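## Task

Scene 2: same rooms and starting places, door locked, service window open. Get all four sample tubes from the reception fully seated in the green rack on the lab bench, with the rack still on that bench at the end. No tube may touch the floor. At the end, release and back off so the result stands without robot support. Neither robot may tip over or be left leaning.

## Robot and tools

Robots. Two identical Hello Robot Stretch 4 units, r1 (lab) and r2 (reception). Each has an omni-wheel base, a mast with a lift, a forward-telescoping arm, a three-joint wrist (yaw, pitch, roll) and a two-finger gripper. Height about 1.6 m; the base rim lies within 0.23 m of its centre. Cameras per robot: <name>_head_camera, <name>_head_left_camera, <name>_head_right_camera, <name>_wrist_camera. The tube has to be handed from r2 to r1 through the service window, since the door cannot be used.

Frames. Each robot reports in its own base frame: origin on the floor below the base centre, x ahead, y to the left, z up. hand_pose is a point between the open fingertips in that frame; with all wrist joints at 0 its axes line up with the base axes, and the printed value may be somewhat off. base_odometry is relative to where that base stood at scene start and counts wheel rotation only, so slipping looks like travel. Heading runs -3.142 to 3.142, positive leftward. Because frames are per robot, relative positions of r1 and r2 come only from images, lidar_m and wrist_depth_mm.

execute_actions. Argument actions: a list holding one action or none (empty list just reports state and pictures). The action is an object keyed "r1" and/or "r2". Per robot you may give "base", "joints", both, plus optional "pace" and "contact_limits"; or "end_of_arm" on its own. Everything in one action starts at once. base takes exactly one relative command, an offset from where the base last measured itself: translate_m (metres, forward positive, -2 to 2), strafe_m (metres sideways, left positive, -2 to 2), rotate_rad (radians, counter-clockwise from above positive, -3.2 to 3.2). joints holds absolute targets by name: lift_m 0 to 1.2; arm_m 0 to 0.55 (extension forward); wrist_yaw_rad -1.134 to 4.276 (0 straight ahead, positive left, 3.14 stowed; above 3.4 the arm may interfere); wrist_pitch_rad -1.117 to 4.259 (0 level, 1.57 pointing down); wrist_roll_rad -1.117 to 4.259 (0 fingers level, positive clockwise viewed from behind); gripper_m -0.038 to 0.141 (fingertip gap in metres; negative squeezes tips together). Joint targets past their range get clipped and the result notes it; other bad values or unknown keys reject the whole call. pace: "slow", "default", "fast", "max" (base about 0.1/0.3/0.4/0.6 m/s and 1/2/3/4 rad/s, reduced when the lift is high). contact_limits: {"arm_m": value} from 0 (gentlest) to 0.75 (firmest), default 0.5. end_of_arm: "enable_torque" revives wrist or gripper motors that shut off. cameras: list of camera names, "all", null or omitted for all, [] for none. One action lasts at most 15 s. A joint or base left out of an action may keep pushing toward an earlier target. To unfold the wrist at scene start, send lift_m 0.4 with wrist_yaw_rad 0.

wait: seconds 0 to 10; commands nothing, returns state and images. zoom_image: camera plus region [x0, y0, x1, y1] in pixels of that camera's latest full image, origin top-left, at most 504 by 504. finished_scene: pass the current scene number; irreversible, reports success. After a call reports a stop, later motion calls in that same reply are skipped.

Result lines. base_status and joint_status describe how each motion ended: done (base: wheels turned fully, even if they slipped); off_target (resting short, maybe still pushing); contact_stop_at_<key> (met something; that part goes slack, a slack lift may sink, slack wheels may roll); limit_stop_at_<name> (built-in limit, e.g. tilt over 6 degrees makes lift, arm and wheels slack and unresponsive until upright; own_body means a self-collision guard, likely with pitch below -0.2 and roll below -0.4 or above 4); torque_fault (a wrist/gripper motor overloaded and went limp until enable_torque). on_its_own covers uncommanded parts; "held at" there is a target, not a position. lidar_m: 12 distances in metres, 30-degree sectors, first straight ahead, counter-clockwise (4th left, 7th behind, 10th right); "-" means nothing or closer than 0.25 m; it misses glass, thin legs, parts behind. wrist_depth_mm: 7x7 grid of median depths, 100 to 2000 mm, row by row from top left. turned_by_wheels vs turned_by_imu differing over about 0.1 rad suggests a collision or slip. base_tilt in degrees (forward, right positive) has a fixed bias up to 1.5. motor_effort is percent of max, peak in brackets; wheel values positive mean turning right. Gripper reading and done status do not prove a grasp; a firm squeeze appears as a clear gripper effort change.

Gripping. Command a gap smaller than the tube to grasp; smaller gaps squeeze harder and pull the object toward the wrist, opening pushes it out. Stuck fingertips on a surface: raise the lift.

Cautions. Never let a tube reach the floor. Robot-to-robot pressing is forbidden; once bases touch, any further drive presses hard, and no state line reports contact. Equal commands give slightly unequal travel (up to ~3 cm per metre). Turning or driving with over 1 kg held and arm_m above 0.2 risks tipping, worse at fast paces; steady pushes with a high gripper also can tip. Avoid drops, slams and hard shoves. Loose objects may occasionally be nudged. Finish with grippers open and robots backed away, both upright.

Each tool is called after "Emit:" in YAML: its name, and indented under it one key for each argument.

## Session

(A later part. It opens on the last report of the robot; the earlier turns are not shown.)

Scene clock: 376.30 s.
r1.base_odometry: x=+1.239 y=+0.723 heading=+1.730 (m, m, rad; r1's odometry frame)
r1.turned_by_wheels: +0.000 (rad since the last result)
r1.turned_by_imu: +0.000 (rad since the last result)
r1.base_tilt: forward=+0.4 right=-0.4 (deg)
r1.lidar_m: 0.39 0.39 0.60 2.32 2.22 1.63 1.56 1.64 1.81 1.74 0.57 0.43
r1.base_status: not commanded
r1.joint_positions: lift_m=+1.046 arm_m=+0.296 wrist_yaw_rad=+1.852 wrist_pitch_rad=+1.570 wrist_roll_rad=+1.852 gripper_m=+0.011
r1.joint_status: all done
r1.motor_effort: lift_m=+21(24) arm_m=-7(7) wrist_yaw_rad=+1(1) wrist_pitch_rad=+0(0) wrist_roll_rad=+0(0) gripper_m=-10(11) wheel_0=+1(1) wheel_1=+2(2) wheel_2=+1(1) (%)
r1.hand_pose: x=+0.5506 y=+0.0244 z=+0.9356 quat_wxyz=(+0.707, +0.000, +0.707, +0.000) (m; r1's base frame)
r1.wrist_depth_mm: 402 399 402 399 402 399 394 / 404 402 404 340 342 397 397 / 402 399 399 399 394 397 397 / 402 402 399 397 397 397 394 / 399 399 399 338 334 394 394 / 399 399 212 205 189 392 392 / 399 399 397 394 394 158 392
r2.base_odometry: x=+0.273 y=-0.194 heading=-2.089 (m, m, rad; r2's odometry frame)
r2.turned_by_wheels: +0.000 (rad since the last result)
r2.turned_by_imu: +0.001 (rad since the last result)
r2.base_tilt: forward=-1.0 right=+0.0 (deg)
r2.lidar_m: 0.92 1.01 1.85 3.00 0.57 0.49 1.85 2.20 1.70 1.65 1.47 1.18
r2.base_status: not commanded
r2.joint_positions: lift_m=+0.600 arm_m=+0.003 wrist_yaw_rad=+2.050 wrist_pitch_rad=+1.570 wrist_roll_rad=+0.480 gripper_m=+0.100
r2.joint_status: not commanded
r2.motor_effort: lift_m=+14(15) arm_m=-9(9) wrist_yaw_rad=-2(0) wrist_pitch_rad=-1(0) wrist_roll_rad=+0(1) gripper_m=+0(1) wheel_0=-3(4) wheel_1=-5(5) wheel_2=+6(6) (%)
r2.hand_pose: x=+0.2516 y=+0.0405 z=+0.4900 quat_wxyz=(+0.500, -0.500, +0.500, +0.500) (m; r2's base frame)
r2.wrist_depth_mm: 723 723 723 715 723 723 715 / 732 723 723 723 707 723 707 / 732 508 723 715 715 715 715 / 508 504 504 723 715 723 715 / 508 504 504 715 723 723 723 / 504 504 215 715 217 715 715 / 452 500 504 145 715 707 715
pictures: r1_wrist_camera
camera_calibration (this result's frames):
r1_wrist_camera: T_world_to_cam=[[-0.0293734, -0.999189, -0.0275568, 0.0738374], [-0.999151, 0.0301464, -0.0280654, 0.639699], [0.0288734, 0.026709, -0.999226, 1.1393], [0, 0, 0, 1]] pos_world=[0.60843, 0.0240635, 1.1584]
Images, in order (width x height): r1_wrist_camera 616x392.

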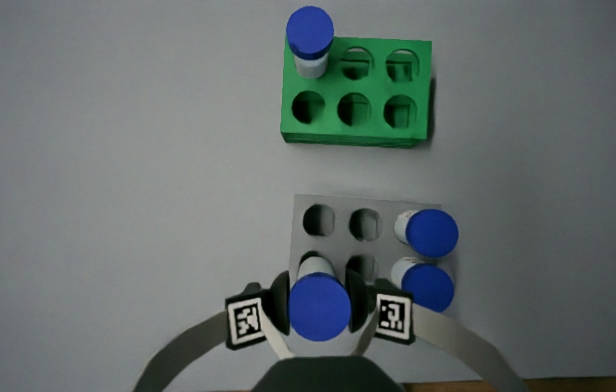

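Emit:
execute_actions:
  actions:
    - {"r1": {"joints": {"arm_m": 0.4365, "wrist_yaw_rad": 1.828, "wrist_roll_rad": 1.828}, "pace": "max"}}
  cameras: ["r1_wrist_camera"]

Scene clock: 382.37 s.
r1.base_odometry: x=+1.239 y=+0.723 heading=+1.730 (m, m, rad; r1's odometry frame)
r1.turned_by_wheels: +0.000 (rad since the last result)
r1.turned_by_imu: +0.000 (rad since the last result)
r1.base_tilt: forward=+0.5 right=-0.3 (deg)
r1.lidar_m: 0.39 0.42 0.59 2.33 2.24 1.64 1.56 1.64 1.82 1.74 0.55 0.41
r1.base_status: not commanded
r1.joint_positions: lift_m=+1.046 arm_m=+0.435 wrist_yaw_rad=+1.828 wrist_pitch_rad=+1.570 wrist_roll_rad=+1.828 gripper_m=+0.011
r1.joint_status: all done
r1.motor_effort: lift_m=+21(21) arm_m=+7(8) wrist_yaw_rad=+0(2) wrist_pitch_rad=-1(0) wrist_roll_rad=-1(4) gripper_m=-11(12) wheel_0=+1(1) wheel_1=+2(2) wheel_2=+0(1) (%)
r1.hand_pose: x=+0.6906 y=+0.0225 z=+0.9356 quat_wxyz=(+0.707, +0.000, +0.707, +0.000) (m; r1's base frame)
r1.wrist_depth_mm: 407 402 402 399 397 397 397 / 402 402 399 399 399 399 397 / 402 399 399 399 397 394 394 / 404 399 399 397 394 394 394 / 402 399 399 336 336 397 392 / 399 397 212 205 190 394 392 / 399 397 397 366 334 158 392
r2.base_odometry: x=+0.273 y=-0.194 heading=-2.089 (m, m, rad; r2's odometry frame)
r2.turned_by_wheels: +0.000 (rad since the last result)
r2.turned_by_imu: +0.002 (rad since the last result)
r2.base_tilt: forward=-0.9 right=+0.0 (deg)
r2.lidar_m: 0.93 0.98 1.85 3.01 0.56 0.52 1.83 2.22 1.71 1.67 1.49 1.16
r2.base_status: not commanded
r2.joint_positions: lift_m=+0.600 arm_m=+0.003 wrist_yaw_rad=+2.050 wrist_pitch_rad=+1.570 wrist_roll_rad=+0.480 gripper_m=+0.100
r2.joint_status: not commanded
r2.motor_effort: lift_m=+14(14) arm_m=-9(9) wrist_yaw_rad=+1(0) wrist_pitch_rad=+0(1) wrist_roll_rad=+3(2) gripper_m=-1(2) wheel_0=-3(4) wheel_1=-5(5) wheel_2=+6(6) (%)
r2.hand_pose: x=+0.2516 y=+0.0405 z=+0.4900 quat_wxyz=(+0.500, -0.500, +0.500, +0.500) (m; r2's base frame)
r2.wrist_depth_mm: 732 723 723 723 723 715 699 / 723 732 723 715 715 723 715 / 741 504 723 732 715 715 715 / 508 504 508 715 723 715 715 / 508 504 504 715 723 715 723 / 508 500 216 723 217 715 715 / 452 504 504 144 723 715 715
pictures: r1_wrist_camera
camera_calibration (this result's frames):
r1_wrist_camera: T_world_to_cam=[[-0.0294831, -0.999185, -0.0275644, 0.0760635], [-0.999148, 0.0302566, -0.0280801, 0.77968], [0.0288913, 0.026713, -0.999226, 1.13529], [0, 0, 0, 1]] pos_world=[0.748458, 0.022084, 1.1584]
Images, in order (width x height): r1_wrist_camera 616x392.

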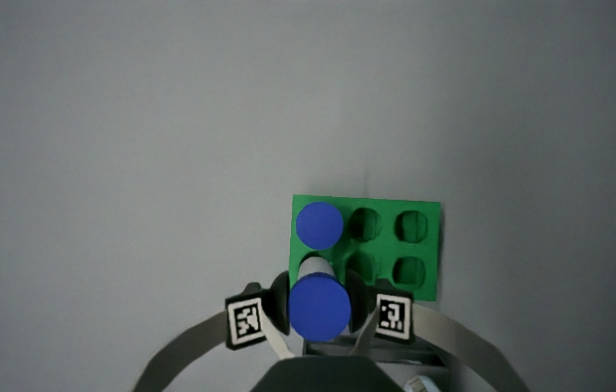

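Emit:
zoom_image:
  camera: "r1_wrist_camera"
  region: [280, 185, 450, 345]

Region (280, 185, 450, 345) of r1_wrist_camera's 616x392 image, scaled by 2.965; it fills the top 474 rows of this view, and the rest is white.

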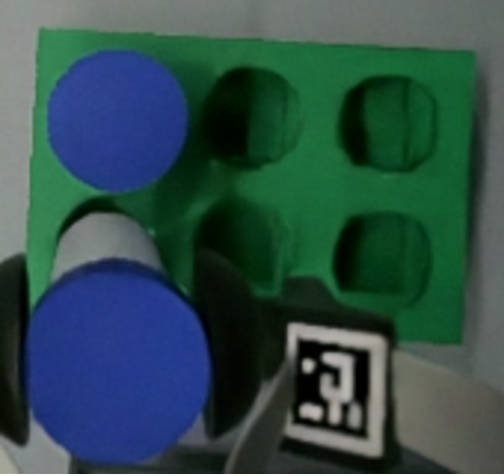

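Emit:
execute_actions:
  actions:
    - {"r1": {"joints": {"lift_m": 0.983, "gripper_m": 0.046}, "pace": "max"}}
  cameras: ["r1_wrist_camera"]

Scene clock: 391.10 s.
r1.base_odometry: x=+1.239 y=+0.723 heading=+1.730 (m, m, rad; r1's odometry frame)
r1.turned_by_wheels: +0.000 (rad since the last result)
r1.turned_by_imu: +0.000 (rad since the last result)
r1.base_tilt: forward=+0.4 right=-0.3 (deg)
r1.lidar_m: 0.37 0.42 0.61 2.31 2.22 1.66 1.56 1.64 1.80 1.75 0.57 0.41
r1.base_status: not commanded
r1.joint_positions: lift_m=+0.983 arm_m=+0.435 wrist_yaw_rad=+1.828 wrist_pitch_rad=+1.570 wrist_roll_rad=+1.828 gripper_m=+0.046
r1.joint_status: all done
r1.motor_effort: lift_m=+18(21) arm_m=+7(7) wrist_yaw_rad=+0(0) wrist_pitch_rad=-1(1) wrist_roll_rad=-2(2) gripper_m=-3(9) wheel_0=+1(1) wheel_1=+2(2) wheel_2=+0(0) (%)
r1.hand_pose: x=+0.6906 y=+0.0225 z=+0.8728 quat_wxyz=(+0.707, +0.000, +0.707, +0.000) (m; r1's base frame)
r1.wrist_depth_mm: 340 338 338 336 336 336 334 / 340 338 336 338 334 334 332 / 340 338 336 336 336 334 332 / 336 336 336 334 332 332 332 / 338 336 334 272 273 330 330 / 334 336 214 212 195 330 330 / 334 332 332 142 329 301 329
r2.base_odometry: x=+0.273 y=-0.194 heading=-2.089 (m, m, rad; r2's odometry frame)
r2.turned_by_wheels: +0.000 (rad since the last result)
r2.turned_by_imu: +0.002 (rad since the last result)
r2.base_tilt: forward=-0.8 right=+0.0 (deg)
r2.lidar_m: 0.90 0.99 1.86 3.01 0.56 0.49 1.87 2.19 1.68 1.64 1.50 1.12
r2.base_status: not commanded
r2.joint_positions: lift_m=+0.600 arm_m=+0.003 wrist_yaw_rad=+2.050 wrist_pitch_rad=+1.570 wrist_roll_rad=+0.480 gripper_m=+0.100
r2.joint_status: not commanded
r2.motor_effort: lift_m=+15(14) arm_m=-9(8) wrist_yaw_rad=-1(1) wrist_pitch_rad=+0(1) wrist_roll_rad=+1(2) gripper_m=-1(1) wheel_0=-4(3) wheel_1=-5(5) wheel_2=+6(6) (%)
r2.hand_pose: x=+0.2516 y=+0.0405 z=+0.4900 quat_wxyz=(+0.500, -0.500, +0.500, +0.500) (m; r2's base frame)
r2.wrist_depth_mm: 732 723 732 707 723 715 723 / 723 732 723 723 707 715 715 / 715 508 723 715 723 723 707 / 508 504 504 723 707 715 707 / 508 504 508 715 715 715 715 / 508 504 214 715 217 723 715 / 455 504 504 145 715 715 715
pictures: r1_wrist_camera
camera_calibration (this result's frames):
r1_wrist_camera: T_world_to_cam=[[-0.0294834, -0.999185, -0.0275644, 0.0743338], [-0.999148, 0.030257, -0.0280801, 0.777925], [0.0288913, 0.026713, -0.999226, 1.07257], [0, 0, 0, 1]] pos_world=[0.748465, 0.0220839, 1.09563]
Images, in order (width x height): r1_wrist_camera 616x392.

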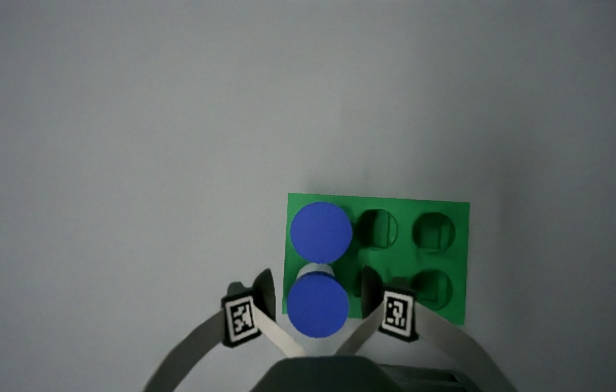

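Emit:
execute_actions:
  actions:
    - {"r1": {"joints": {"lift_m": 1.028, "gripper_m": 0.053}, "pace": "max"}}
  cameras: []

Emit:
execute_actions:
  actions:
    - {"r1": {"joints": {"arm_m": 0.3445, "wrist_yaw_rad": 0.81, "wrist_roll_rad": 0.81, "gripper_m": 0.061}, "pace": "max"}}
  cameras: ["r1_wrist_camera"]

Scene clock: 395.73 s.
r1.base_odometry: x=+1.239 y=+0.723 heading=+1.730 (m, m, rad; r1's odometry frame)
r1.turned_by_wheels: +0.000 (rad since the last result)
r1.turned_by_imu: +0.000 (rad since the last result)
r1.base_tilt: forward=+0.4 right=-0.2 (deg)
r1.lidar_m: 0.37 0.44 0.60 2.33 2.21 1.63 1.55 1.62 1.80 1.75 0.56 0.41
r1.base_status: not commanded
r1.joint_positions: lift_m=+1.028 arm_m=+0.435 wrist_yaw_rad=+1.828 wrist_pitch_rad=+1.570 wrist_roll_rad=+1.828 gripper_m=+0.053
r1.joint_status: all done
r1.motor_effort: lift_m=+20(24) arm_m=+7(7) wrist_yaw_rad=+0(0) wrist_pitch_rad=+0(0) wrist_roll_rad=+0(0) gripper_m=-1(3) wheel_0=+1(1) wheel_1=+2(2) wheel_2=+1(1) (%)
r1.hand_pose: x=+0.6906 y=+0.0225 z=+0.9177 quat_wxyz=(+0.707, +0.000, +0.707, +0.000) (m; r1's base frame)
r1.wrist_depth_mm: 387 384 384 379 382 379 377 / 387 384 382 379 379 379 377 / 384 382 382 382 382 377 377 / 382 379 379 379 377 375 375 / 382 379 379 319 320 377 375 / 382 379 212 377 194 373 375 / 379 377 377 154 345 336 375
r2.base_odometry: x=+0.273 y=-0.194 heading=-2.089 (m, m, rad; r2's odometry frame)
r2.turned_by_wheels: +0.000 (rad since the last result)
r2.turned_by_imu: +0.001 (rad since the last result)
r2.base_tilt: forward=-0.7 right=+0.2 (deg)
r2.lidar_m: 0.91 0.95 1.86 3.02 0.57 0.49 1.87 2.19 1.71 1.64 1.45 1.17
r2.base_status: not commanded
r2.joint_positions: lift_m=+0.600 arm_m=+0.003 wrist_yaw_rad=+2.050 wrist_pitch_rad=+1.570 wrist_roll_rad=+0.480 gripper_m=+0.100
r2.joint_status: not commanded
r2.motor_effort: lift_m=+15(15) arm_m=-9(9) wrist_yaw_rad=-1(2) wrist_pitch_rad=+0(2) wrist_roll_rad=+2(2) gripper_m=+0(0) wheel_0=-4(4) wheel_1=-5(5) wheel_2=+6(6) (%)
r2.hand_pose: x=+0.2516 y=+0.0405 z=+0.4900 quat_wxyz=(+0.500, -0.500, +0.500, +0.500) (m; r2's base frame)
r2.wrist_depth_mm: 732 732 723 715 715 707 715 / 715 732 723 723 715 723 707 / 741 508 723 723 723 715 707 / 504 504 504 723 715 707 707 / 508 500 504 723 723 715 715 / 508 508 214 723 216 707 707 / 449 504 504 144 707 715 723
pictures: none
No camera images: the call's "cameras" was empty. Leave "cameras" out to get every camera's image.

Scene clock: 396.80 s.
r1.base_odometry: x=+1.239 y=+0.723 heading=+1.730 (m, m, rad; r1's odometry frame)
r1.turned_by_wheels: +0.000 (rad since the last result)
r1.turned_by_imu: +0.000 (rad since the last result)
r1.base_tilt: forward=+0.3 right=-0.5 (deg)
r1.lidar_m: 0.40 0.42 0.60 2.31 2.25 1.64 1.56 1.62 1.84 1.74 0.58 0.41
r1.base_status: not commanded
r1.joint_positions: lift_m=+1.028 arm_m=+0.346 wrist_yaw_rad=+0.810 wrist_pitch_rad=+1.570 wrist_roll_rad=+0.810 gripper_m=+0.061
r1.joint_status: all done
r1.motor_effort: lift_m=+20(20) arm_m=-7(8) wrist_yaw_rad=-1(6) wrist_pitch_rad=+0(1) wrist_roll_rad=-1(4) gripper_m=-2(0) wheel_0=+1(1) wheel_1=+2(2) wheel_2=+0(1) (%)
r1.hand_pose: x=+0.5801 y=-0.0601 z=+0.9177 quat_wxyz=(+0.707, +0.000, +0.707, +0.000) (m; r1's base frame)
r1.wrist_depth_mm: 387 384 384 384 382 382 382 / 387 384 324 377 382 379 379 / 384 382 322 322 379 379 379 / 384 384 379 379 379 377 377 / 384 382 377 351 379 377 375 / 379 379 213 268 198 375 375 / 379 379 377 165 375 375 375
r2.base_odometry: x=+0.273 y=-0.194 heading=-2.089 (m, m, rad; r2's odometry frame)
r2.turned_by_wheels: +0.000 (rad since the last result)
r2.turned_by_imu: +0.000 (rad since the last result)
r2.base_tilt: forward=-0.7 right=+0.0 (deg)
r2.lidar_m: 0.92 0.99 1.89 3.03 0.57 0.49 1.87 2.24 1.69 1.66 1.50 1.17
r2.base_status: not commanded
r2.joint_positions: lift_m=+0.600 arm_m=+0.003 wrist_yaw_rad=+2.050 wrist_pitch_rad=+1.570 wrist_roll_rad=+0.480 gripper_m=+0.100
r2.joint_status: not commanded
r2.motor_effort: lift_m=+14(15) arm_m=-9(9) wrist_yaw_rad=-2(1) wrist_pitch_rad=+0(1) wrist_roll_rad=+3(2) gripper_m=-1(0) wheel_0=-3(3) wheel_1=-5(5) wheel_2=+6(6) (%)
r2.hand_pose: x=+0.2516 y=+0.0405 z=+0.4900 quat_wxyz=(+0.500, -0.500, +0.500, +0.500) (m; r2's base frame)
r2.wrist_depth_mm: 732 741 723 723 715 715 715 / 723 732 723 723 715 715 715 / 723 508 715 723 715 723 707 / 508 508 508 715 715 715 715 / 508 508 504 715 715 715 715 / 508 504 215 715 217 732 715 / 449 500 504 144 707 715 723
pictures: r1_wrist_camera
camera_calibration (this result's frames):
r1_wrist_camera: T_world_to_cam=[[-0.0293125, -0.999198, -0.0272831, -0.0105758], [-0.999137, 0.0300924, -0.0286294, 0.671705], [0.0294274, 0.0264204, -0.999218, 1.12242], [0, 0, 0, 1]] pos_world=[0.637785, -0.0604353, 1.14048]
Images, in order (width x height): r1_wrist_camera 616x392.

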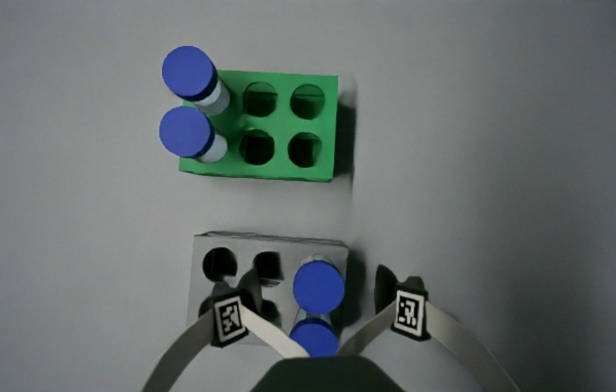

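Emit:
zoom_image:
  camera: "r1_wrist_camera"
  region: [240, 230, 400, 370]

Region (240, 230, 400, 370) of r1_wrist_camera's 616x392 image, scaled by 3.150; it fills the top 441 rows of this view, and the rest is white.

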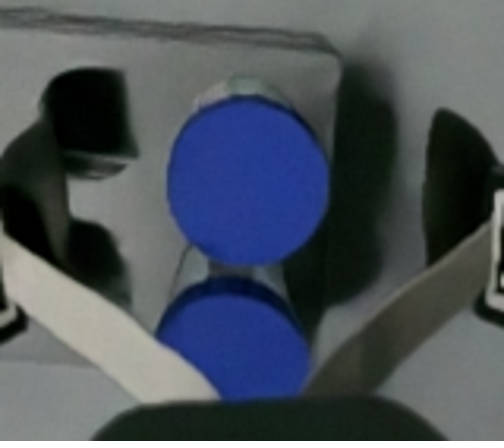

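Emit:
execute_actions:
  actions:
    - {"r1": {"joints": {"lift_m": 0.983, "gripper_m": 0.011}, "pace": "max"}}
  cameras: ["r1_wrist_camera"]

Scene clock: 399.90 s.
r1.base_odometry: x=+1.239 y=+0.723 heading=+1.730 (m, m, rad; r1's odometry frame)
r1.turned_by_wheels: +0.000 (rad since the last result)
r1.turned_by_imu: +0.000 (rad since the last result)
r1.base_tilt: forward=+0.3 right=-0.2 (deg)
r1.lidar_m: 0.37 0.41 0.58 2.33 2.26 1.65 1.55 1.63 1.81 1.74 0.57 0.42
r1.base_status: not commanded
r1.joint_positions: lift_m=+0.983 arm_m=+0.346 wrist_yaw_rad=+0.810 wrist_pitch_rad=+1.570 wrist_roll_rad=+0.810 gripper_m=+0.011
r1.joint_status: all done
r1.motor_effort: lift_m=+19(19) arm_m=-7(7) wrist_yaw_rad=-1(1) wrist_pitch_rad=+0(1) wrist_roll_rad=-1(0) gripper_m=-11(14) wheel_0=+1(1) wheel_1=+2(2) wheel_2=+0(1) (%)
r1.hand_pose: x=+0.5801 y=-0.0601 z=+0.8728 quat_wxyz=(+0.707, +0.000, +0.707, +0.000) (m; r1's base frame)
r1.wrist_depth_mm: 340 340 340 338 336 336 334 / 342 340 277 276 334 336 334 / 340 338 277 276 334 332 332 / 338 338 334 334 334 332 332 / 338 338 304 303 332 332 330 / 336 336 213 205 190 330 330 / 334 334 273 211 330 158 327
r2.base_odometry: x=+0.273 y=-0.194 heading=-2.089 (m, m, rad; r2's odometry frame)
r2.turned_by_wheels: +0.000 (rad since the last result)
r2.turned_by_imu: +0.001 (rad since the last result)
r2.base_tilt: forward=-0.8 right=+0.0 (deg)
r2.lidar_m: 0.92 1.00 1.82 2.99 0.55 0.51 1.86 2.18 1.69 1.66 1.51 1.15
r2.base_status: not commanded
r2.joint_positions: lift_m=+0.600 arm_m=+0.003 wrist_yaw_rad=+2.050 wrist_pitch_rad=+1.570 wrist_roll_rad=+0.480 gripper_m=+0.100
r2.joint_status: not commanded
r2.motor_effort: lift_m=+14(15) arm_m=-8(8) wrist_yaw_rad=-1(2) wrist_pitch_rad=+0(0) wrist_roll_rad=+1(4) gripper_m=-1(1) wheel_0=-3(3) wheel_1=-5(5) wheel_2=+6(6) (%)
r2.hand_pose: x=+0.2516 y=+0.0405 z=+0.4900 quat_wxyz=(+0.500, -0.500, +0.500, +0.500) (m; r2's base frame)
r2.wrist_depth_mm: 723 723 723 723 732 715 707 / 723 732 723 715 715 707 715 / 732 512 732 715 715 723 715 / 508 504 508 723 715 715 715 / 508 504 508 715 723 723 715 / 504 504 215 723 216 715 707 / 452 504 500 145 715 723 715
pictures: r1_wrist_camera
camera_calibration (this result's frames):
r1_wrist_camera: T_world_to_cam=[[-0.0294708, -0.999192, -0.0273284, -0.0116656], [-0.999131, 0.0302532, -0.0286699, 0.67046], [0.0294735, 0.0264597, -0.999215, 1.07758], [0, 0, 0, 1]] pos_world=[0.637774, -0.0604521, 1.09564]
Images, in order (width x height): r1_wrist_camera 616x392.

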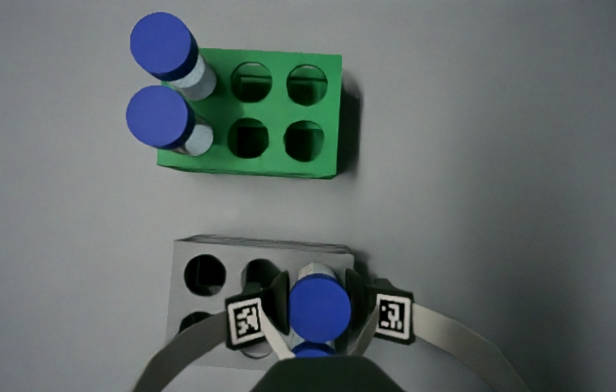

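Emit:
execute_actions:
  actions:
    - {"r1": {"joints": {"lift_m": 1.046}, "pace": "max"}}
  cameras: ["r1_wrist_camera"]

Scene clock: 403.37 s.
r1.base_odometry: x=+1.239 y=+0.723 heading=+1.730 (m, m, rad; r1's odometry frame)
r1.turned_by_wheels: +0.000 (rad since the last result)
r1.turned_by_imu: +0.000 (rad since the last result)
r1.base_tilt: forward=+0.4 right=-0.6 (deg)
r1.lidar_m: 0.38 0.43 0.59 2.32 2.24 1.64 1.55 1.62 1.81 1.74 0.57 0.42
r1.base_status: not commanded
r1.joint_positions: lift_m=+1.046 arm_m=+0.346 wrist_yaw_rad=+0.810 wrist_pitch_rad=+1.570 wrist_roll_rad=+0.810 gripper_m=+0.011
r1.joint_status: all done
r1.motor_effort: lift_m=+21(24) arm_m=-7(7) wrist_yaw_rad=-1(1) wrist_pitch_rad=-1(1) wrist_roll_rad=-1(2) gripper_m=-11(12) wheel_0=+1(1) wheel_1=+2(2) wheel_2=+0(0) (%)
r1.hand_pose: x=+0.5801 y=-0.0601 z=+0.9356 quat_wxyz=(+0.707, +0.000, +0.707, +0.000) (m; r1's base frame)
r1.wrist_depth_mm: 404 407 402 402 397 399 399 / 402 402 312 397 399 394 399 / 402 402 338 375 397 397 394 / 402 402 399 399 399 394 392 / 402 399 392 342 394 397 394 / 402 399 212 205 190 394 392 / 399 397 394 274 392 158 392
r2.base_odometry: x=+0.273 y=-0.194 heading=-2.089 (m, m, rad; r2's odometry frame)
r2.turned_by_wheels: +0.000 (rad since the last result)
r2.turned_by_imu: +0.001 (rad since the last result)
r2.base_tilt: forward=-1.0 right=+0.3 (deg)
r2.lidar_m: 0.92 1.00 1.83 2.99 0.56 0.51 1.88 2.21 1.66 1.65 1.47 1.17
r2.base_status: not commanded
r2.joint_positions: lift_m=+0.600 arm_m=+0.003 wrist_yaw_rad=+2.050 wrist_pitch_rad=+1.570 wrist_roll_rad=+0.480 gripper_m=+0.100
r2.joint_status: not commanded
r2.motor_effort: lift_m=+14(14) arm_m=-9(9) wrist_yaw_rad=-3(0) wrist_pitch_rad=+0(2) wrist_roll_rad=+1(3) gripper_m=+0(1) wheel_0=-3(4) wheel_1=-5(5) wheel_2=+6(6) (%)
r2.hand_pose: x=+0.2516 y=+0.0405 z=+0.4900 quat_wxyz=(+0.500, -0.500, +0.500, +0.500) (m; r2's base frame)
r2.wrist_depth_mm: 732 732 732 723 715 715 715 / 732 723 723 732 723 707 715 / 723 504 732 732 723 715 723 / 504 504 504 723 715 715 707 / 508 504 508 723 715 715 707 / 508 504 215 715 217 715 707 / 452 504 508 144 723 715 723
pictures: r1_wrist_camera
camera_calibration (this result's frames):
r1_wrist_camera: T_world_to_cam=[[-0.0294948, -0.999191, -0.0273363, -0.00992759], [-0.99913, 0.0302775, -0.028677, 0.672265], [0.0294814, 0.0264667, -0.999215, 1.14032], [0, 0, 0, 1]] pos_world=[0.637769, -0.0604546, 1.15843]
Images, in order (width x height): r1_wrist_camera 616x392.

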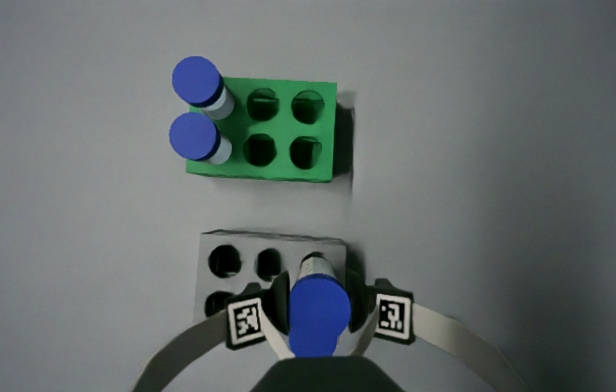

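Emit:
zoom_image:
  camera: "r1_wrist_camera"
  region: [190, 220, 370, 350]

Emit:
zoom_image:
  camera: "r1_wrist_camera"
  region: [180, 60, 350, 195]

Region (190, 220, 370, 350) of r1_wrist_camera's 616x392 image, scaled by 2.800.

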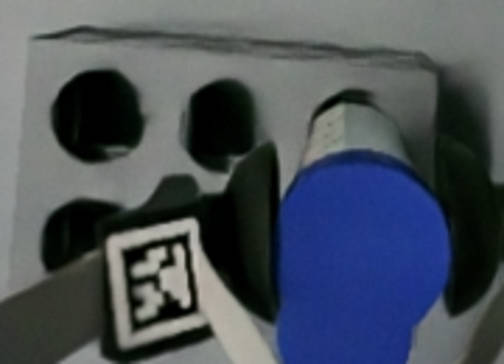

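Region (180, 60, 350, 195) of r1_wrist_camera's 616x392 image, scaled by 2.965; it fills the top 400 rows of this view, and the rest is white.

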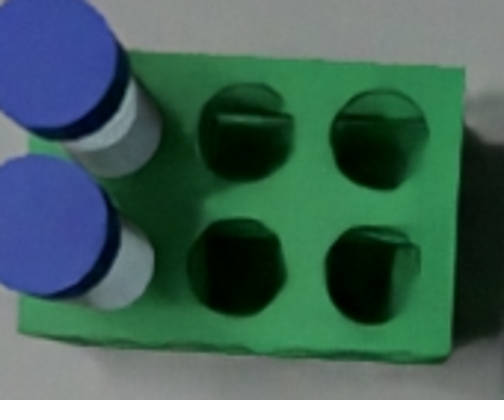

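Emit:
execute_actions:
  actions:
    - {"r1": {"joints": {"arm_m": 0.489, "wrist_yaw_rad": 0.792, "wrist_roll_rad": 0.792}, "pace": "max"}}
  cameras: ["r1_wrist_camera"]

Scene clock: 413.60 s.
r1.base_odometry: x=+1.239 y=+0.723 heading=+1.730 (m, m, rad; r1's odometry frame)
r1.turned_by_wheels: +0.000 (rad since the last result)
r1.turned_by_imu: +0.000 (rad since the last result)
r1.base_tilt: forward=+0.5 right=-0.3 (deg)
r1.lidar_m: 0.38 0.41 0.59 2.29 2.24 1.63 1.56 1.65 1.82 1.74 0.59 0.42
r1.base_status: not commanded
r1.joint_positions: lift_m=+1.046 arm_m=+0.488 wrist_yaw_rad=+0.792 wrist_pitch_rad=+1.570 wrist_roll_rad=+0.792 gripper_m=+0.011
r1.joint_status: all done
r1.motor_effort: lift_m=+21(21) arm_m=+7(6) wrist_yaw_rad=+0(4) wrist_pitch_rad=-1(1) wrist_roll_rad=+0(4) gripper_m=-11(13) wheel_0=+1(1) wheel_1=+2(2) wheel_2=+0(0) (%)
r1.hand_pose: x=+0.7210 y=-0.0612 z=+0.9356 quat_wxyz=(+0.707, +0.000, +0.707, +0.000) (m; r1's base frame)
r1.wrist_depth_mm: 404 404 404 402 399 399 394 / 404 404 399 402 402 397 397 / 404 399 402 399 397 394 394 / 402 402 399 397 397 397 394 / 399 399 338 366 397 397 394 / 399 399 212 206 189 392 392 / 397 397 392 334 392 158 394
r2.base_odometry: x=+0.273 y=-0.194 heading=-2.089 (m, m, rad; r2's odometry frame)
r2.turned_by_wheels: +0.000 (rad since the last result)
r2.turned_by_imu: +0.002 (rad since the last result)
r2.base_tilt: forward=-0.9 right=+0.0 (deg)
r2.lidar_m: 0.88 1.00 1.84 3.01 0.57 0.50 1.87 2.18 1.69 1.65 1.49 1.19
r2.base_status: not commanded
r2.joint_positions: lift_m=+0.600 arm_m=+0.003 wrist_yaw_rad=+2.050 wrist_pitch_rad=+1.570 wrist_roll_rad=+0.480 gripper_m=+0.100
r2.joint_status: not commanded
r2.motor_effort: lift_m=+14(15) arm_m=-8(9) wrist_yaw_rad=-1(1) wrist_pitch_rad=+0(1) wrist_roll_rad=+2(3) gripper_m=+0(1) wheel_0=-4(4) wheel_1=-5(5) wheel_2=+6(6) (%)
r2.hand_pose: x=+0.2516 y=+0.0405 z=+0.4900 quat_wxyz=(+0.500, -0.500, +0.500, +0.500) (m; r2's base frame)
r2.wrist_depth_mm: 715 732 723 723 732 723 715 / 732 723 723 707 723 707 723 / 732 504 715 715 723 715 723 / 512 508 504 723 723 715 723 / 508 508 508 715 723 715 715 / 512 504 215 723 216 707 715 / 452 504 504 144 723 707 707
pictures: r1_wrist_camera
camera_calibration (this result's frames):
r1_wrist_camera: T_world_to_cam=[[-0.0295639, -0.999185, -0.0274788, -0.0066882], [-0.999123, 0.0303548, -0.0288242, 0.813263], [0.0296348, 0.0266026, -0.999207, 1.13609], [0, 0, 0, 1]] pos_world=[0.778684, -0.061592, 1.15844]
Images, in order (width x height): r1_wrist_camera 616x392.

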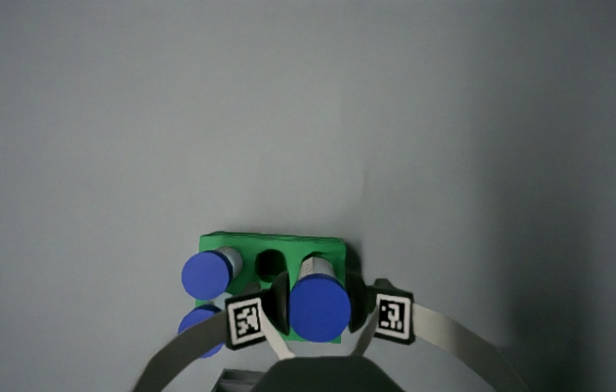

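Emit:
zoom_image:
  camera: "r1_wrist_camera"
  region: [190, 220, 370, 350]

Region (190, 220, 370, 350) of r1_wrist_camera's 616x392 image, scaled by 2.800.

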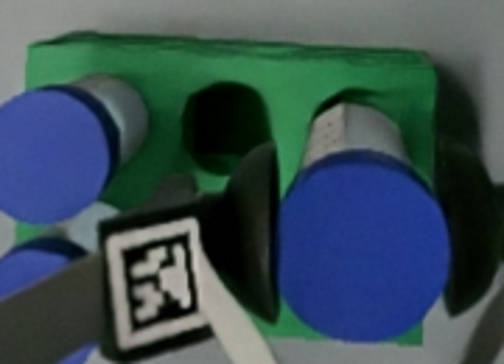

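Emit:
execute_actions:
  actions:
    - {"r1": {"joints": {"lift_m": 0.983, "gripper_m": 0.055}, "pace": "max"}}
  cameras: ["r1_wrist_camera"]

Scene clock: 418.07 s.
r1.base_odometry: x=+1.239 y=+0.723 heading=+1.730 (m, m, rad; r1's odometry frame)
r1.turned_by_wheels: +0.000 (rad since the last result)
r1.turned_by_imu: +0.000 (rad since the last result)
r1.base_tilt: forward=+0.3 right=-0.3 (deg)
r1.lidar_m: 0.39 0.44 0.58 2.30 2.24 1.65 1.56 1.66 1.82 1.74 0.58 0.43
r1.base_status: not commanded
r1.joint_positions: lift_m=+0.983 arm_m=+0.488 wrist_yaw_rad=+0.792 wrist_pitch_rad=+1.570 wrist_roll_rad=+0.792 gripper_m=+0.055
r1.joint_status: all done
r1.motor_effort: lift_m=+18(19) arm_m=+7(7) wrist_yaw_rad=+0(0) wrist_pitch_rad=+0(0) wrist_roll_rad=+0(3) gripper_m=+0(8) wheel_0=+1(1) wheel_1=+2(2) wheel_2=+0(0) (%)
r1.hand_pose: x=+0.7210 y=-0.0612 z=+0.8728 quat_wxyz=(+0.707, +0.000, +0.707, +0.000) (m; r1's base frame)
r1.wrist_depth_mm: 340 338 338 338 336 336 334 / 340 338 338 336 336 334 332 / 338 340 336 334 334 332 332 / 338 336 336 334 332 332 330 / 338 336 274 281 332 332 330 / 336 334 211 212 195 332 330 / 336 332 272 154 330 329 327
r2.base_odometry: x=+0.273 y=-0.194 heading=-2.089 (m, m, rad; r2's odometry frame)
r2.turned_by_wheels: +0.000 (rad since the last result)
r2.turned_by_imu: +0.002 (rad since the last result)
r2.base_tilt: forward=-0.9 right=+0.0 (deg)
r2.lidar_m: 0.92 1.02 1.87 3.01 0.53 0.51 1.86 2.21 1.69 1.65 1.44 1.16
r2.base_status: not commanded
r2.joint_positions: lift_m=+0.600 arm_m=+0.003 wrist_yaw_rad=+2.050 wrist_pitch_rad=+1.570 wrist_roll_rad=+0.480 gripper_m=+0.100
r2.joint_status: not commanded
r2.motor_effort: lift_m=+14(15) arm_m=-8(9) wrist_yaw_rad=-1(3) wrist_pitch_rad=+0(2) wrist_roll_rad=+3(2) gripper_m=-2(1) wheel_0=-4(3) wheel_1=-5(5) wheel_2=+6(6) (%)
r2.hand_pose: x=+0.2516 y=+0.0405 z=+0.4900 quat_wxyz=(+0.500, -0.500, +0.500, +0.500) (m; r2's base frame)
r2.wrist_depth_mm: 732 732 723 715 715 723 707 / 715 723 723 732 715 707 723 / 723 508 723 723 723 715 715 / 508 508 504 723 723 715 707 / 508 504 504 723 715 707 715 / 508 504 215 715 216 715 715 / 452 504 504 145 715 715 715
pictures: r1_wrist_camera
camera_calibration (this result's frames):
r1_wrist_camera: T_world_to_cam=[[-0.0295643, -0.999185, -0.0274789, -0.00841217], [-0.999123, 0.0303552, -0.0288242, 0.811467], [0.0296349, 0.0266027, -0.999207, 1.07337], [0, 0, 0, 1]] pos_world=[0.778698, -0.061592, 1.09568]
Images, in order (width x height): r1_wrist_camera 616x392.

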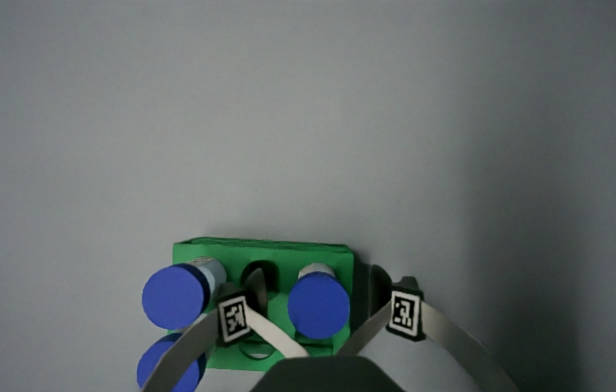

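Emit:
execute_actions:
  actions:
    - {"r1": {"joints": {"arm_m": 0.3, "wrist_yaw_rad": 0.845, "wrist_roll_rad": 0.845}, "pace": "max"}}
  cameras: ["r1_wrist_camera"]

Scene clock: 426.90 s.
r1.base_odometry: x=+1.239 y=+0.723 heading=+1.730 (m, m, rad; r1's odometry frame)
r1.turned_by_wheels: +0.000 (rad since the last result)
r1.turned_by_imu: +0.000 (rad since the last result)
r1.base_tilt: forward=+0.3 right=-0.4 (deg)
r1.lidar_m: 0.37 0.45 0.60 2.30 2.24 1.64 1.57 1.64 1.84 1.74 0.58 0.43
r1.base_status: not commanded
r1.joint_positions: lift_m=+0.983 arm_m=+0.301 wrist_yaw_rad=+0.845 wrist_pitch_rad=+1.570 wrist_roll_rad=+0.845 gripper_m=+0.055
r1.joint_status: all done
r1.motor_effort: lift_m=+18(18) arm_m=-7(4) wrist_yaw_rad=+1(5) wrist_pitch_rad=-1(1) wrist_roll_rad=+1(1) gripper_m=-2(1) wheel_0=+1(1) wheel_1=+2(2) wheel_2=+1(1) (%)
r1.hand_pose: x=+0.5377 y=-0.0579 z=+0.8728 quat_wxyz=(+0.707, +0.000, +0.707, +0.000) (m; r1's base frame)
r1.wrist_depth_mm: 342 342 278 277 338 336 334 / 340 338 278 277 336 334 332 / 340 338 336 336 336 334 332 / 340 340 306 329 334 330 330 / 336 336 276 272 332 332 332 / 336 336 212 212 195 330 330 / 336 334 334 154 330 329 329
r2.base_odometry: x=+0.273 y=-0.194 heading=-2.089 (m, m, rad; r2's odometry frame)
r2.turned_by_wheels: +0.000 (rad since the last result)
r2.turned_by_imu: +0.002 (rad since the last result)
r2.base_tilt: forward=-0.8 right=+0.1 (deg)
r2.lidar_m: 0.90 1.01 1.80 3.00 0.55 0.50 1.88 2.21 1.66 1.65 1.47 1.17
r2.base_status: not commanded
r2.joint_positions: lift_m=+0.600 arm_m=+0.003 wrist_yaw_rad=+2.050 wrist_pitch_rad=+1.570 wrist_roll_rad=+0.480 gripper_m=+0.100
r2.joint_status: not commanded
r2.motor_effort: lift_m=+15(14) arm_m=-9(9) wrist_yaw_rad=-1(1) wrist_pitch_rad=+0(2) wrist_roll_rad=+3(2) gripper_m=-1(2) wheel_0=-3(3) wheel_1=-5(5) wheel_2=+6(6) (%)
r2.hand_pose: x=+0.2516 y=+0.0405 z=+0.4900 quat_wxyz=(+0.500, -0.500, +0.500, +0.500) (m; r2's base frame)
r2.wrist_depth_mm: 732 723 723 715 715 715 707 / 715 723 723 723 715 707 707 / 723 512 723 723 723 723 715 / 508 508 500 732 715 723 723 / 508 508 508 723 723 715 707 / 508 504 214 715 218 715 723 / 455 508 504 144 723 715 715
pictures: r1_wrist_camera
camera_calibration (this result's frames):
r1_wrist_camera: T_world_to_cam=[[-0.0292649, -0.999196, -0.0274109, -0.0107035], [-0.999136, 0.0300508, -0.0287125, 0.62807], [0.0295132, 0.0265469, -0.999212, 1.07878], [0, 0, 0, 1]] pos_world=[0.595376, -0.0582072, 1.09567]
Images, in order (width x height): r1_wrist_camera 616x392.

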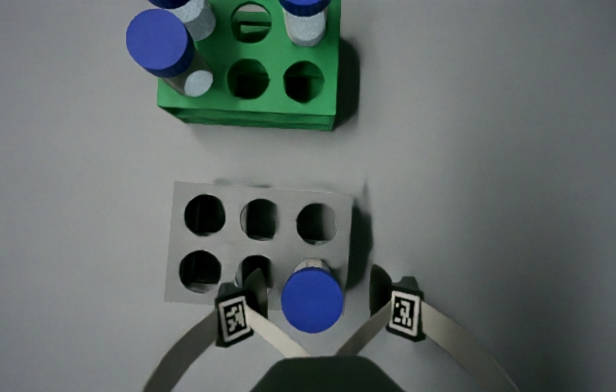

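Emit:
zoom_image:
  camera: "r1_wrist_camera"
  region: [240, 190, 400, 350]

Region (240, 190, 400, 350) of r1_wrist_camera's 616x392 image, scaled by 3.150.

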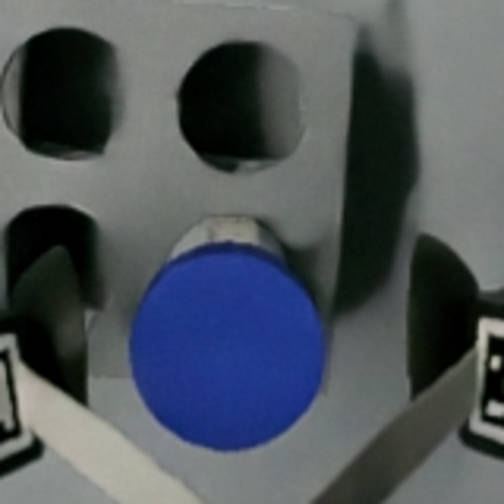

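Emit:
execute_actions:
  actions:
    - {"r1": {"joints": {"wrist_yaw_rad": 0.898, "wrist_roll_rad": 0.898, "gripper_m": 0.011}, "pace": "max"}}
  cameras: ["r1_wrist_camera"]

Scene clock: 430.57 s.
r1.base_odometry: x=+1.239 y=+0.723 heading=+1.730 (m, m, rad; r1's odometry frame)
r1.turned_by_wheels: +0.000 (rad since the last result)
r1.turned_by_imu: +0.000 (rad since the last result)
r1.base_tilt: forward=+0.4 right=-0.3 (deg)
r1.lidar_m: 0.38 0.42 0.59 2.33 2.24 1.64 1.56 1.64 1.81 1.72 0.58 0.42
r1.base_status: not commanded
r1.joint_positions: lift_m=+0.983 arm_m=+0.301 wrist_yaw_rad=+0.898 wrist_pitch_rad=+1.570 wrist_roll_rad=+0.898 gripper_m=+0.011
r1.joint_status: all done
r1.motor_effort: lift_m=+18(18) arm_m=-7(7) wrist_yaw_rad=+2(5) wrist_pitch_rad=+0(1) wrist_roll_rad=+1(6) gripper_m=-11(11) wheel_0=+1(1) wheel_1=+2(2) wheel_2=+1(1) (%)
r1.hand_pose: x=+0.5406 y=-0.0543 z=+0.8728 quat_wxyz=(+0.707, +0.000, +0.707, +0.000) (m; r1's base frame)
r1.wrist_depth_mm: 342 340 277 277 334 334 334 / 342 340 277 276 334 336 334 / 338 338 336 334 334 334 334 / 340 338 330 330 332 334 332 / 336 336 276 273 334 332 330 / 336 334 212 205 190 332 330 / 336 334 332 332 332 158 329
r2.base_odometry: x=+0.273 y=-0.194 heading=-2.089 (m, m, rad; r2's odometry frame)
r2.turned_by_wheels: +0.000 (rad since the last result)
r2.turned_by_imu: +0.001 (rad since the last result)
r2.base_tilt: forward=-0.9 right=+0.0 (deg)
r2.lidar_m: 0.93 0.98 1.83 3.02 0.54 0.50 1.87 2.21 1.69 1.67 1.47 1.15
r2.base_status: not commanded
r2.joint_positions: lift_m=+0.600 arm_m=+0.003 wrist_yaw_rad=+2.050 wrist_pitch_rad=+1.570 wrist_roll_rad=+0.480 gripper_m=+0.100
r2.joint_status: not commanded
r2.motor_effort: lift_m=+14(15) arm_m=-9(9) wrist_yaw_rad=-1(1) wrist_pitch_rad=+1(0) wrist_roll_rad=+5(2) gripper_m=-1(0) wheel_0=-4(4) wheel_1=-5(5) wheel_2=+6(6) (%)
r2.hand_pose: x=+0.2516 y=+0.0405 z=+0.4900 quat_wxyz=(+0.500, -0.500, +0.500, +0.500) (m; r2's base frame)
r2.wrist_depth_mm: 723 723 723 723 715 715 723 / 732 723 715 715 707 715 715 / 723 508 723 715 715 723 715 / 508 508 508 715 715 723 715 / 508 508 504 723 715 707 707 / 504 508 215 715 218 715 707 / 452 508 504 144 723 715 707
pictures: r1_wrist_camera
camera_calibration (this result's frames):
r1_wrist_camera: T_world_to_cam=[[-0.0294522, -0.999189, -0.0274729, -0.00692323], [-0.99913, 0.03024, -0.0287144, 0.630924], [0.0295219, 0.0266033, -0.99921, 1.0786], [0, 0, 0, 1]] pos_world=[0.598329, -0.054691, 1.09567]
Images, in order (width x height): r1_wrist_camera 616x392.

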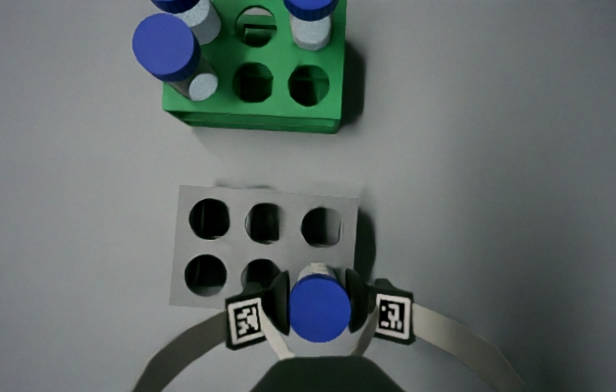

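Emit:
execute_actions:
  actions:
    - {"r1": {"joints": {"lift_m": 1.046}, "pace": "max"}}
  cameras: ["r1_wrist_camera"]

Scene clock: 433.27 s.
r1.base_odometry: x=+1.239 y=+0.723 heading=+1.730 (m, m, rad; r1's odometry frame)
r1.turned_by_wheels: +0.000 (rad since the last result)
r1.turned_by_imu: +0.000 (rad since the last result)
r1.base_tilt: forward=+0.3 right=-0.2 (deg)
r1.lidar_m: 0.39 0.43 0.58 2.32 2.23 1.64 1.57 1.62 1.80 1.72 0.59 0.42
r1.base_status: not commanded
r1.joint_positions: lift_m=+1.046 arm_m=+0.301 wrist_yaw_rad=+0.898 wrist_pitch_rad=+1.570 wrist_roll_rad=+0.898 gripper_m=+0.011
r1.joint_status: all done
r1.motor_effort: lift_m=+21(24) arm_m=-7(7) wrist_yaw_rad=+2(1) wrist_pitch_rad=-1(0) wrist_roll_rad=+0(1) gripper_m=-11(12) wheel_0=+1(1) wheel_1=+1(2) wheel_2=+1(1) (%)
r1.hand_pose: x=+0.5406 y=-0.0543 z=+0.9356 quat_wxyz=(+0.707, +0.000, +0.707, +0.000) (m; r1's base frame)
r1.wrist_depth_mm: 404 402 322 342 399 399 402 / 404 402 332 340 399 399 394 / 402 402 402 394 399 394 397 / 402 402 399 399 397 394 394 / 402 399 368 338 397 394 394 / 399 397 213 205 190 394 394 / 399 397 397 394 394 158 394
r2.base_odometry: x=+0.273 y=-0.194 heading=-2.089 (m, m, rad; r2's odometry frame)
r2.turned_by_wheels: +0.000 (rad since the last result)
r2.turned_by_imu: +0.001 (rad since the last result)
r2.base_tilt: forward=-0.9 right=+0.1 (deg)
r2.lidar_m: 0.91 1.00 1.86 3.01 0.56 0.51 1.85 2.22 1.66 1.65 1.46 1.16
r2.base_status: not commanded
r2.joint_positions: lift_m=+0.600 arm_m=+0.003 wrist_yaw_rad=+2.050 wrist_pitch_rad=+1.570 wrist_roll_rad=+0.480 gripper_m=+0.100
r2.joint_status: not commanded
r2.motor_effort: lift_m=+14(14) arm_m=-9(9) wrist_yaw_rad=-2(1) wrist_pitch_rad=-2(1) wrist_roll_rad=+0(1) gripper_m=-1(1) wheel_0=-3(3) wheel_1=-5(5) wheel_2=+6(6) (%)
r2.hand_pose: x=+0.2516 y=+0.0405 z=+0.4900 quat_wxyz=(+0.500, -0.500, +0.500, +0.500) (m; r2's base frame)
r2.wrist_depth_mm: 732 723 732 715 723 715 723 / 723 715 723 715 715 723 707 / 732 508 723 715 715 723 707 / 508 508 504 723 715 723 715 / 504 508 500 715 723 707 707 / 508 508 216 723 218 715 715 / 452 504 508 144 707 723 715
pictures: r1_wrist_camera
camera_calibration (this result's frames):
r1_wrist_camera: T_world_to_cam=[[-0.0293683, -0.999191, -0.0274729, -0.00523838], [-0.999133, 0.0301561, -0.0287144, 0.632724], [0.0295196, 0.0266058, -0.99921, 1.14131], [0, 0, 0, 1]] pos_world=[0.59833, -0.05468, 1.15843]
Images, in order (width x height): r1_wrist_camera 616x392.

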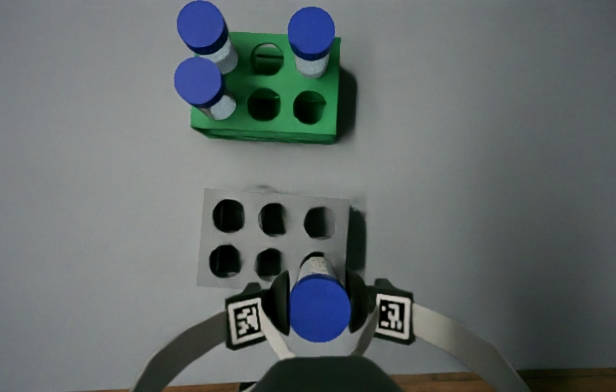

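Emit:
zoom_image:
  camera: "r1_wrist_camera"
  region: [190, 180, 370, 350]

Emit:
zoom_image:
  camera: "r1_wrist_camera"
  region: [180, 0, 350, 155]

Region (190, 180, 370, 350) of r1_wrist_camera's 616x392 image, scaled by 2.800.

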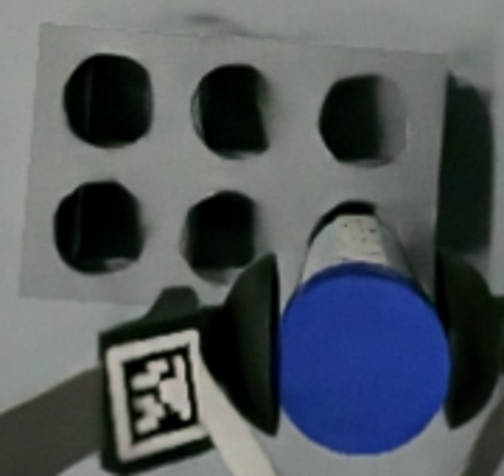

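Region (180, 0, 350, 155) of r1_wrist_camera's 616x392 image, scaled by 2.965; it fills the top 460 rows of this view, and the rest is white.

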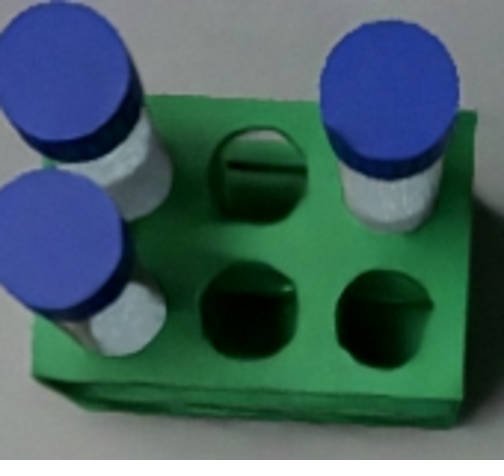

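Emit:
execute_actions:
  actions:
    - {"r1": {"joints": {"arm_m": 0.445, "wrist_yaw_rad": 0.861, "wrist_roll_rad": 0.861}, "pace": "max"}}
  cameras: ["r1_wrist_camera"]

Scene clock: 437.67 s.
r1.base_odometry: x=+1.239 y=+0.723 heading=+1.730 (m, m, rad; r1's odometry frame)
r1.turned_by_wheels: +0.000 (rad since the last result)
r1.turned_by_imu: +0.000 (rad since the last result)
r1.base_tilt: forward=+0.6 right=-0.3 (deg)
r1.lidar_m: 0.40 0.38 0.58 2.31 2.22 1.62 1.57 1.62 1.80 1.74 0.59 0.41
r1.base_status: not commanded
r1.joint_positions: lift_m=+1.046 arm_m=+0.444 wrist_yaw_rad=+0.861 wrist_pitch_rad=+1.570 wrist_roll_rad=+0.861 gripper_m=+0.011
r1.joint_status: all done
r1.motor_effort: lift_m=+21(21) arm_m=+7(6) wrist_yaw_rad=+0(4) wrist_pitch_rad=+0(2) wrist_roll_rad=-1(1) gripper_m=-12(11) wheel_0=+1(1) wheel_1=+2(1) wheel_2=+0(1) (%)
r1.hand_pose: x=+0.6811 y=-0.0568 z=+0.9356 quat_wxyz=(+0.707, +0.000, +0.707, +0.000) (m; r1's base frame)
r1.wrist_depth_mm: 404 402 404 399 399 397 399 / 402 402 402 397 402 397 394 / 402 402 399 399 397 397 397 / 402 399 397 394 397 394 394 / 399 399 336 338 394 394 394 / 399 399 212 206 190 394 392 / 397 397 336 336 394 158 392
r2.base_odometry: x=+0.273 y=-0.194 heading=-2.089 (m, m, rad; r2's odometry frame)
r2.turned_by_wheels: +0.000 (rad since the last result)
r2.turned_by_imu: +0.002 (rad since the last result)
r2.base_tilt: forward=-0.7 right=+0.0 (deg)
r2.lidar_m: 0.92 1.00 1.89 2.99 0.58 0.51 1.88 2.20 1.70 1.68 1.50 1.17
r2.base_status: not commanded
r2.joint_positions: lift_m=+0.600 arm_m=+0.003 wrist_yaw_rad=+2.050 wrist_pitch_rad=+1.570 wrist_roll_rad=+0.480 gripper_m=+0.100
r2.joint_status: not commanded
r2.motor_effort: lift_m=+14(14) arm_m=-9(9) wrist_yaw_rad=+1(1) wrist_pitch_rad=+1(1) wrist_roll_rad=+1(2) gripper_m=+1(0) wheel_0=-3(4) wheel_1=-5(6) wheel_2=+6(6) (%)
r2.hand_pose: x=+0.2516 y=+0.0405 z=+0.4900 quat_wxyz=(+0.500, -0.500, +0.500, +0.500) (m; r2's base frame)
r2.wrist_depth_mm: 723 715 723 723 723 715 715 / 732 723 723 715 715 707 723 / 723 508 723 732 723 723 723 / 508 508 500 723 715 715 715 / 504 512 504 723 715 715 707 / 512 512 216 723 216 707 715 / 452 508 508 145 723 723 707
pictures: r1_wrist_camera
camera_calibration (this result's frames):
r1_wrist_camera: T_world_to_cam=[[-0.029587, -0.999184, -0.0275029, -0.00339076], [-0.999124, 0.0303772, -0.0287726, 0.773187], [0.0295846, 0.0266275, -0.999208, 1.13718], [0, 0, 0, 1]] pos_world=[0.738766, -0.0571556, 1.15844]
Images, in order (width x height): r1_wrist_camera 616x392.

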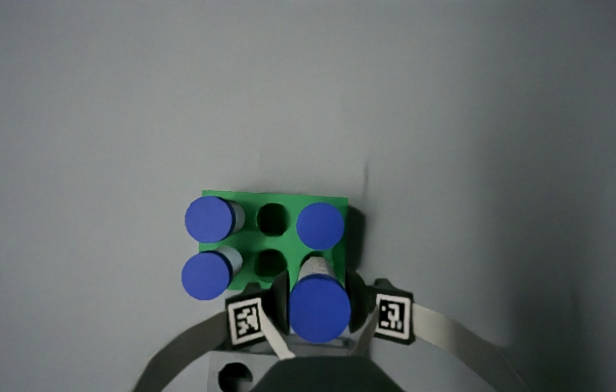

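Emit:
zoom_image:
  camera: "r1_wrist_camera"
  region: [190, 180, 370, 350]

Region (190, 180, 370, 350) of r1_wrist_camera's 616x392 image, scaled by 2.800.

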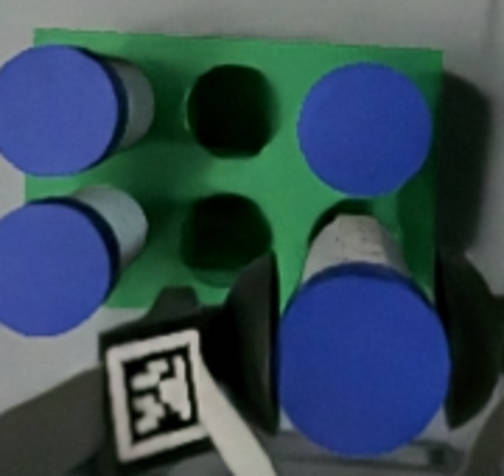

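Emit:
execute_actions:
  actions:
    - {"r1": {"joints": {"lift_m": 0.983, "gripper_m": 0.048}, "pace": "max"}}
  cameras: ["r1_wrist_camera"]

Scene clock: 440.77 s.
r1.base_odometry: x=+1.239 y=+0.723 heading=+1.730 (m, m, rad; r1's odometry frame)
r1.turned_by_wheels: +0.000 (rad since the last result)
r1.turned_by_imu: +0.000 (rad since the last result)
r1.base_tilt: forward=+0.4 right=-0.4 (deg)
r1.lidar_m: 0.39 0.42 0.59 2.32 2.21 1.65 1.57 1.63 1.81 1.73 0.59 0.42
r1.base_status: not commanded
r1.joint_positions: lift_m=+0.983 arm_m=+0.444 wrist_yaw_rad=+0.861 wrist_pitch_rad=+1.570 wrist_roll_rad=+0.861 gripper_m=+0.048
r1.joint_status: all done
r1.motor_effort: lift_m=+18(18) arm_m=+7(7) wrist_yaw_rad=+0(0) wrist_pitch_rad=-1(0) wrist_roll_rad=-1(3) gripper_m=-4(12) wheel_0=+1(1) wheel_1=+2(2) wheel_2=+0(0) (%)
r1.hand_pose: x=+0.6811 y=-0.0568 z=+0.8728 quat_wxyz=(+0.707, +0.000, +0.707, +0.000) (m; r1's base frame)
r1.wrist_depth_mm: 340 340 338 338 336 336 334 / 342 340 338 338 336 332 334 / 338 340 338 336 334 334 332 / 338 336 276 274 334 330 332 / 338 334 273 224 332 332 330 / 336 334 213 211 193 330 329 / 336 334 303 142 330 329 329
r2.base_odometry: x=+0.273 y=-0.194 heading=-2.089 (m, m, rad; r2's odometry frame)
r2.turned_by_wheels: +0.000 (rad since the last result)
r2.turned_by_imu: +0.001 (rad since the last result)
r2.base_tilt: forward=-0.8 right=+0.1 (deg)
r2.lidar_m: 0.91 1.00 1.87 3.02 0.56 0.51 1.90 2.21 1.71 1.66 1.48 1.15
r2.base_status: not commanded
r2.joint_positions: lift_m=+0.600 arm_m=+0.003 wrist_yaw_rad=+2.050 wrist_pitch_rad=+1.570 wrist_roll_rad=+0.480 gripper_m=+0.100
r2.joint_status: not commanded
r2.motor_effort: lift_m=+14(14) arm_m=-8(9) wrist_yaw_rad=+0(3) wrist_pitch_rad=+0(0) wrist_roll_rad=+2(2) gripper_m=-2(3) wheel_0=-4(3) wheel_1=-5(5) wheel_2=+6(6) (%)
r2.hand_pose: x=+0.2516 y=+0.0405 z=+0.4900 quat_wxyz=(+0.500, -0.500, +0.500, +0.500) (m; r2's base frame)
r2.wrist_depth_mm: 732 723 723 723 715 715 715 / 732 732 715 723 723 723 715 / 732 512 723 723 715 715 707 / 508 504 508 715 715 723 723 / 508 508 504 715 715 715 723 / 508 508 215 723 218 723 723 / 452 508 504 144 715 723 707
pictures: r1_wrist_camera
camera_calibration (this result's frames):
r1_wrist_camera: T_world_to_cam=[[-0.0295872, -0.999184, -0.0275029, -0.00511628], [-0.999124, 0.0303774, -0.0287726, 0.771395], [0.0295846, 0.0266275, -0.999208, 1.07447], [0, 0, 0, 1]] pos_world=[0.73878, -0.0571556, 1.09568]
Images, in order (width x height): r1_wrist_camera 616x392.

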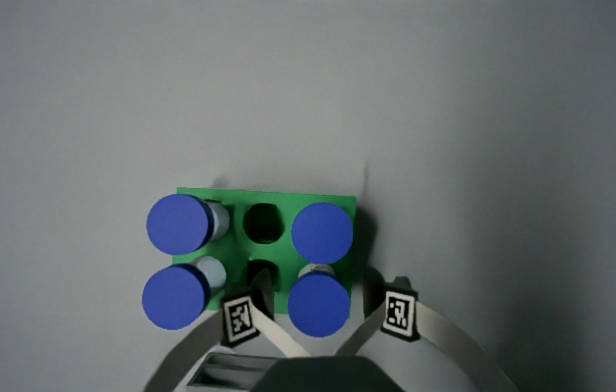

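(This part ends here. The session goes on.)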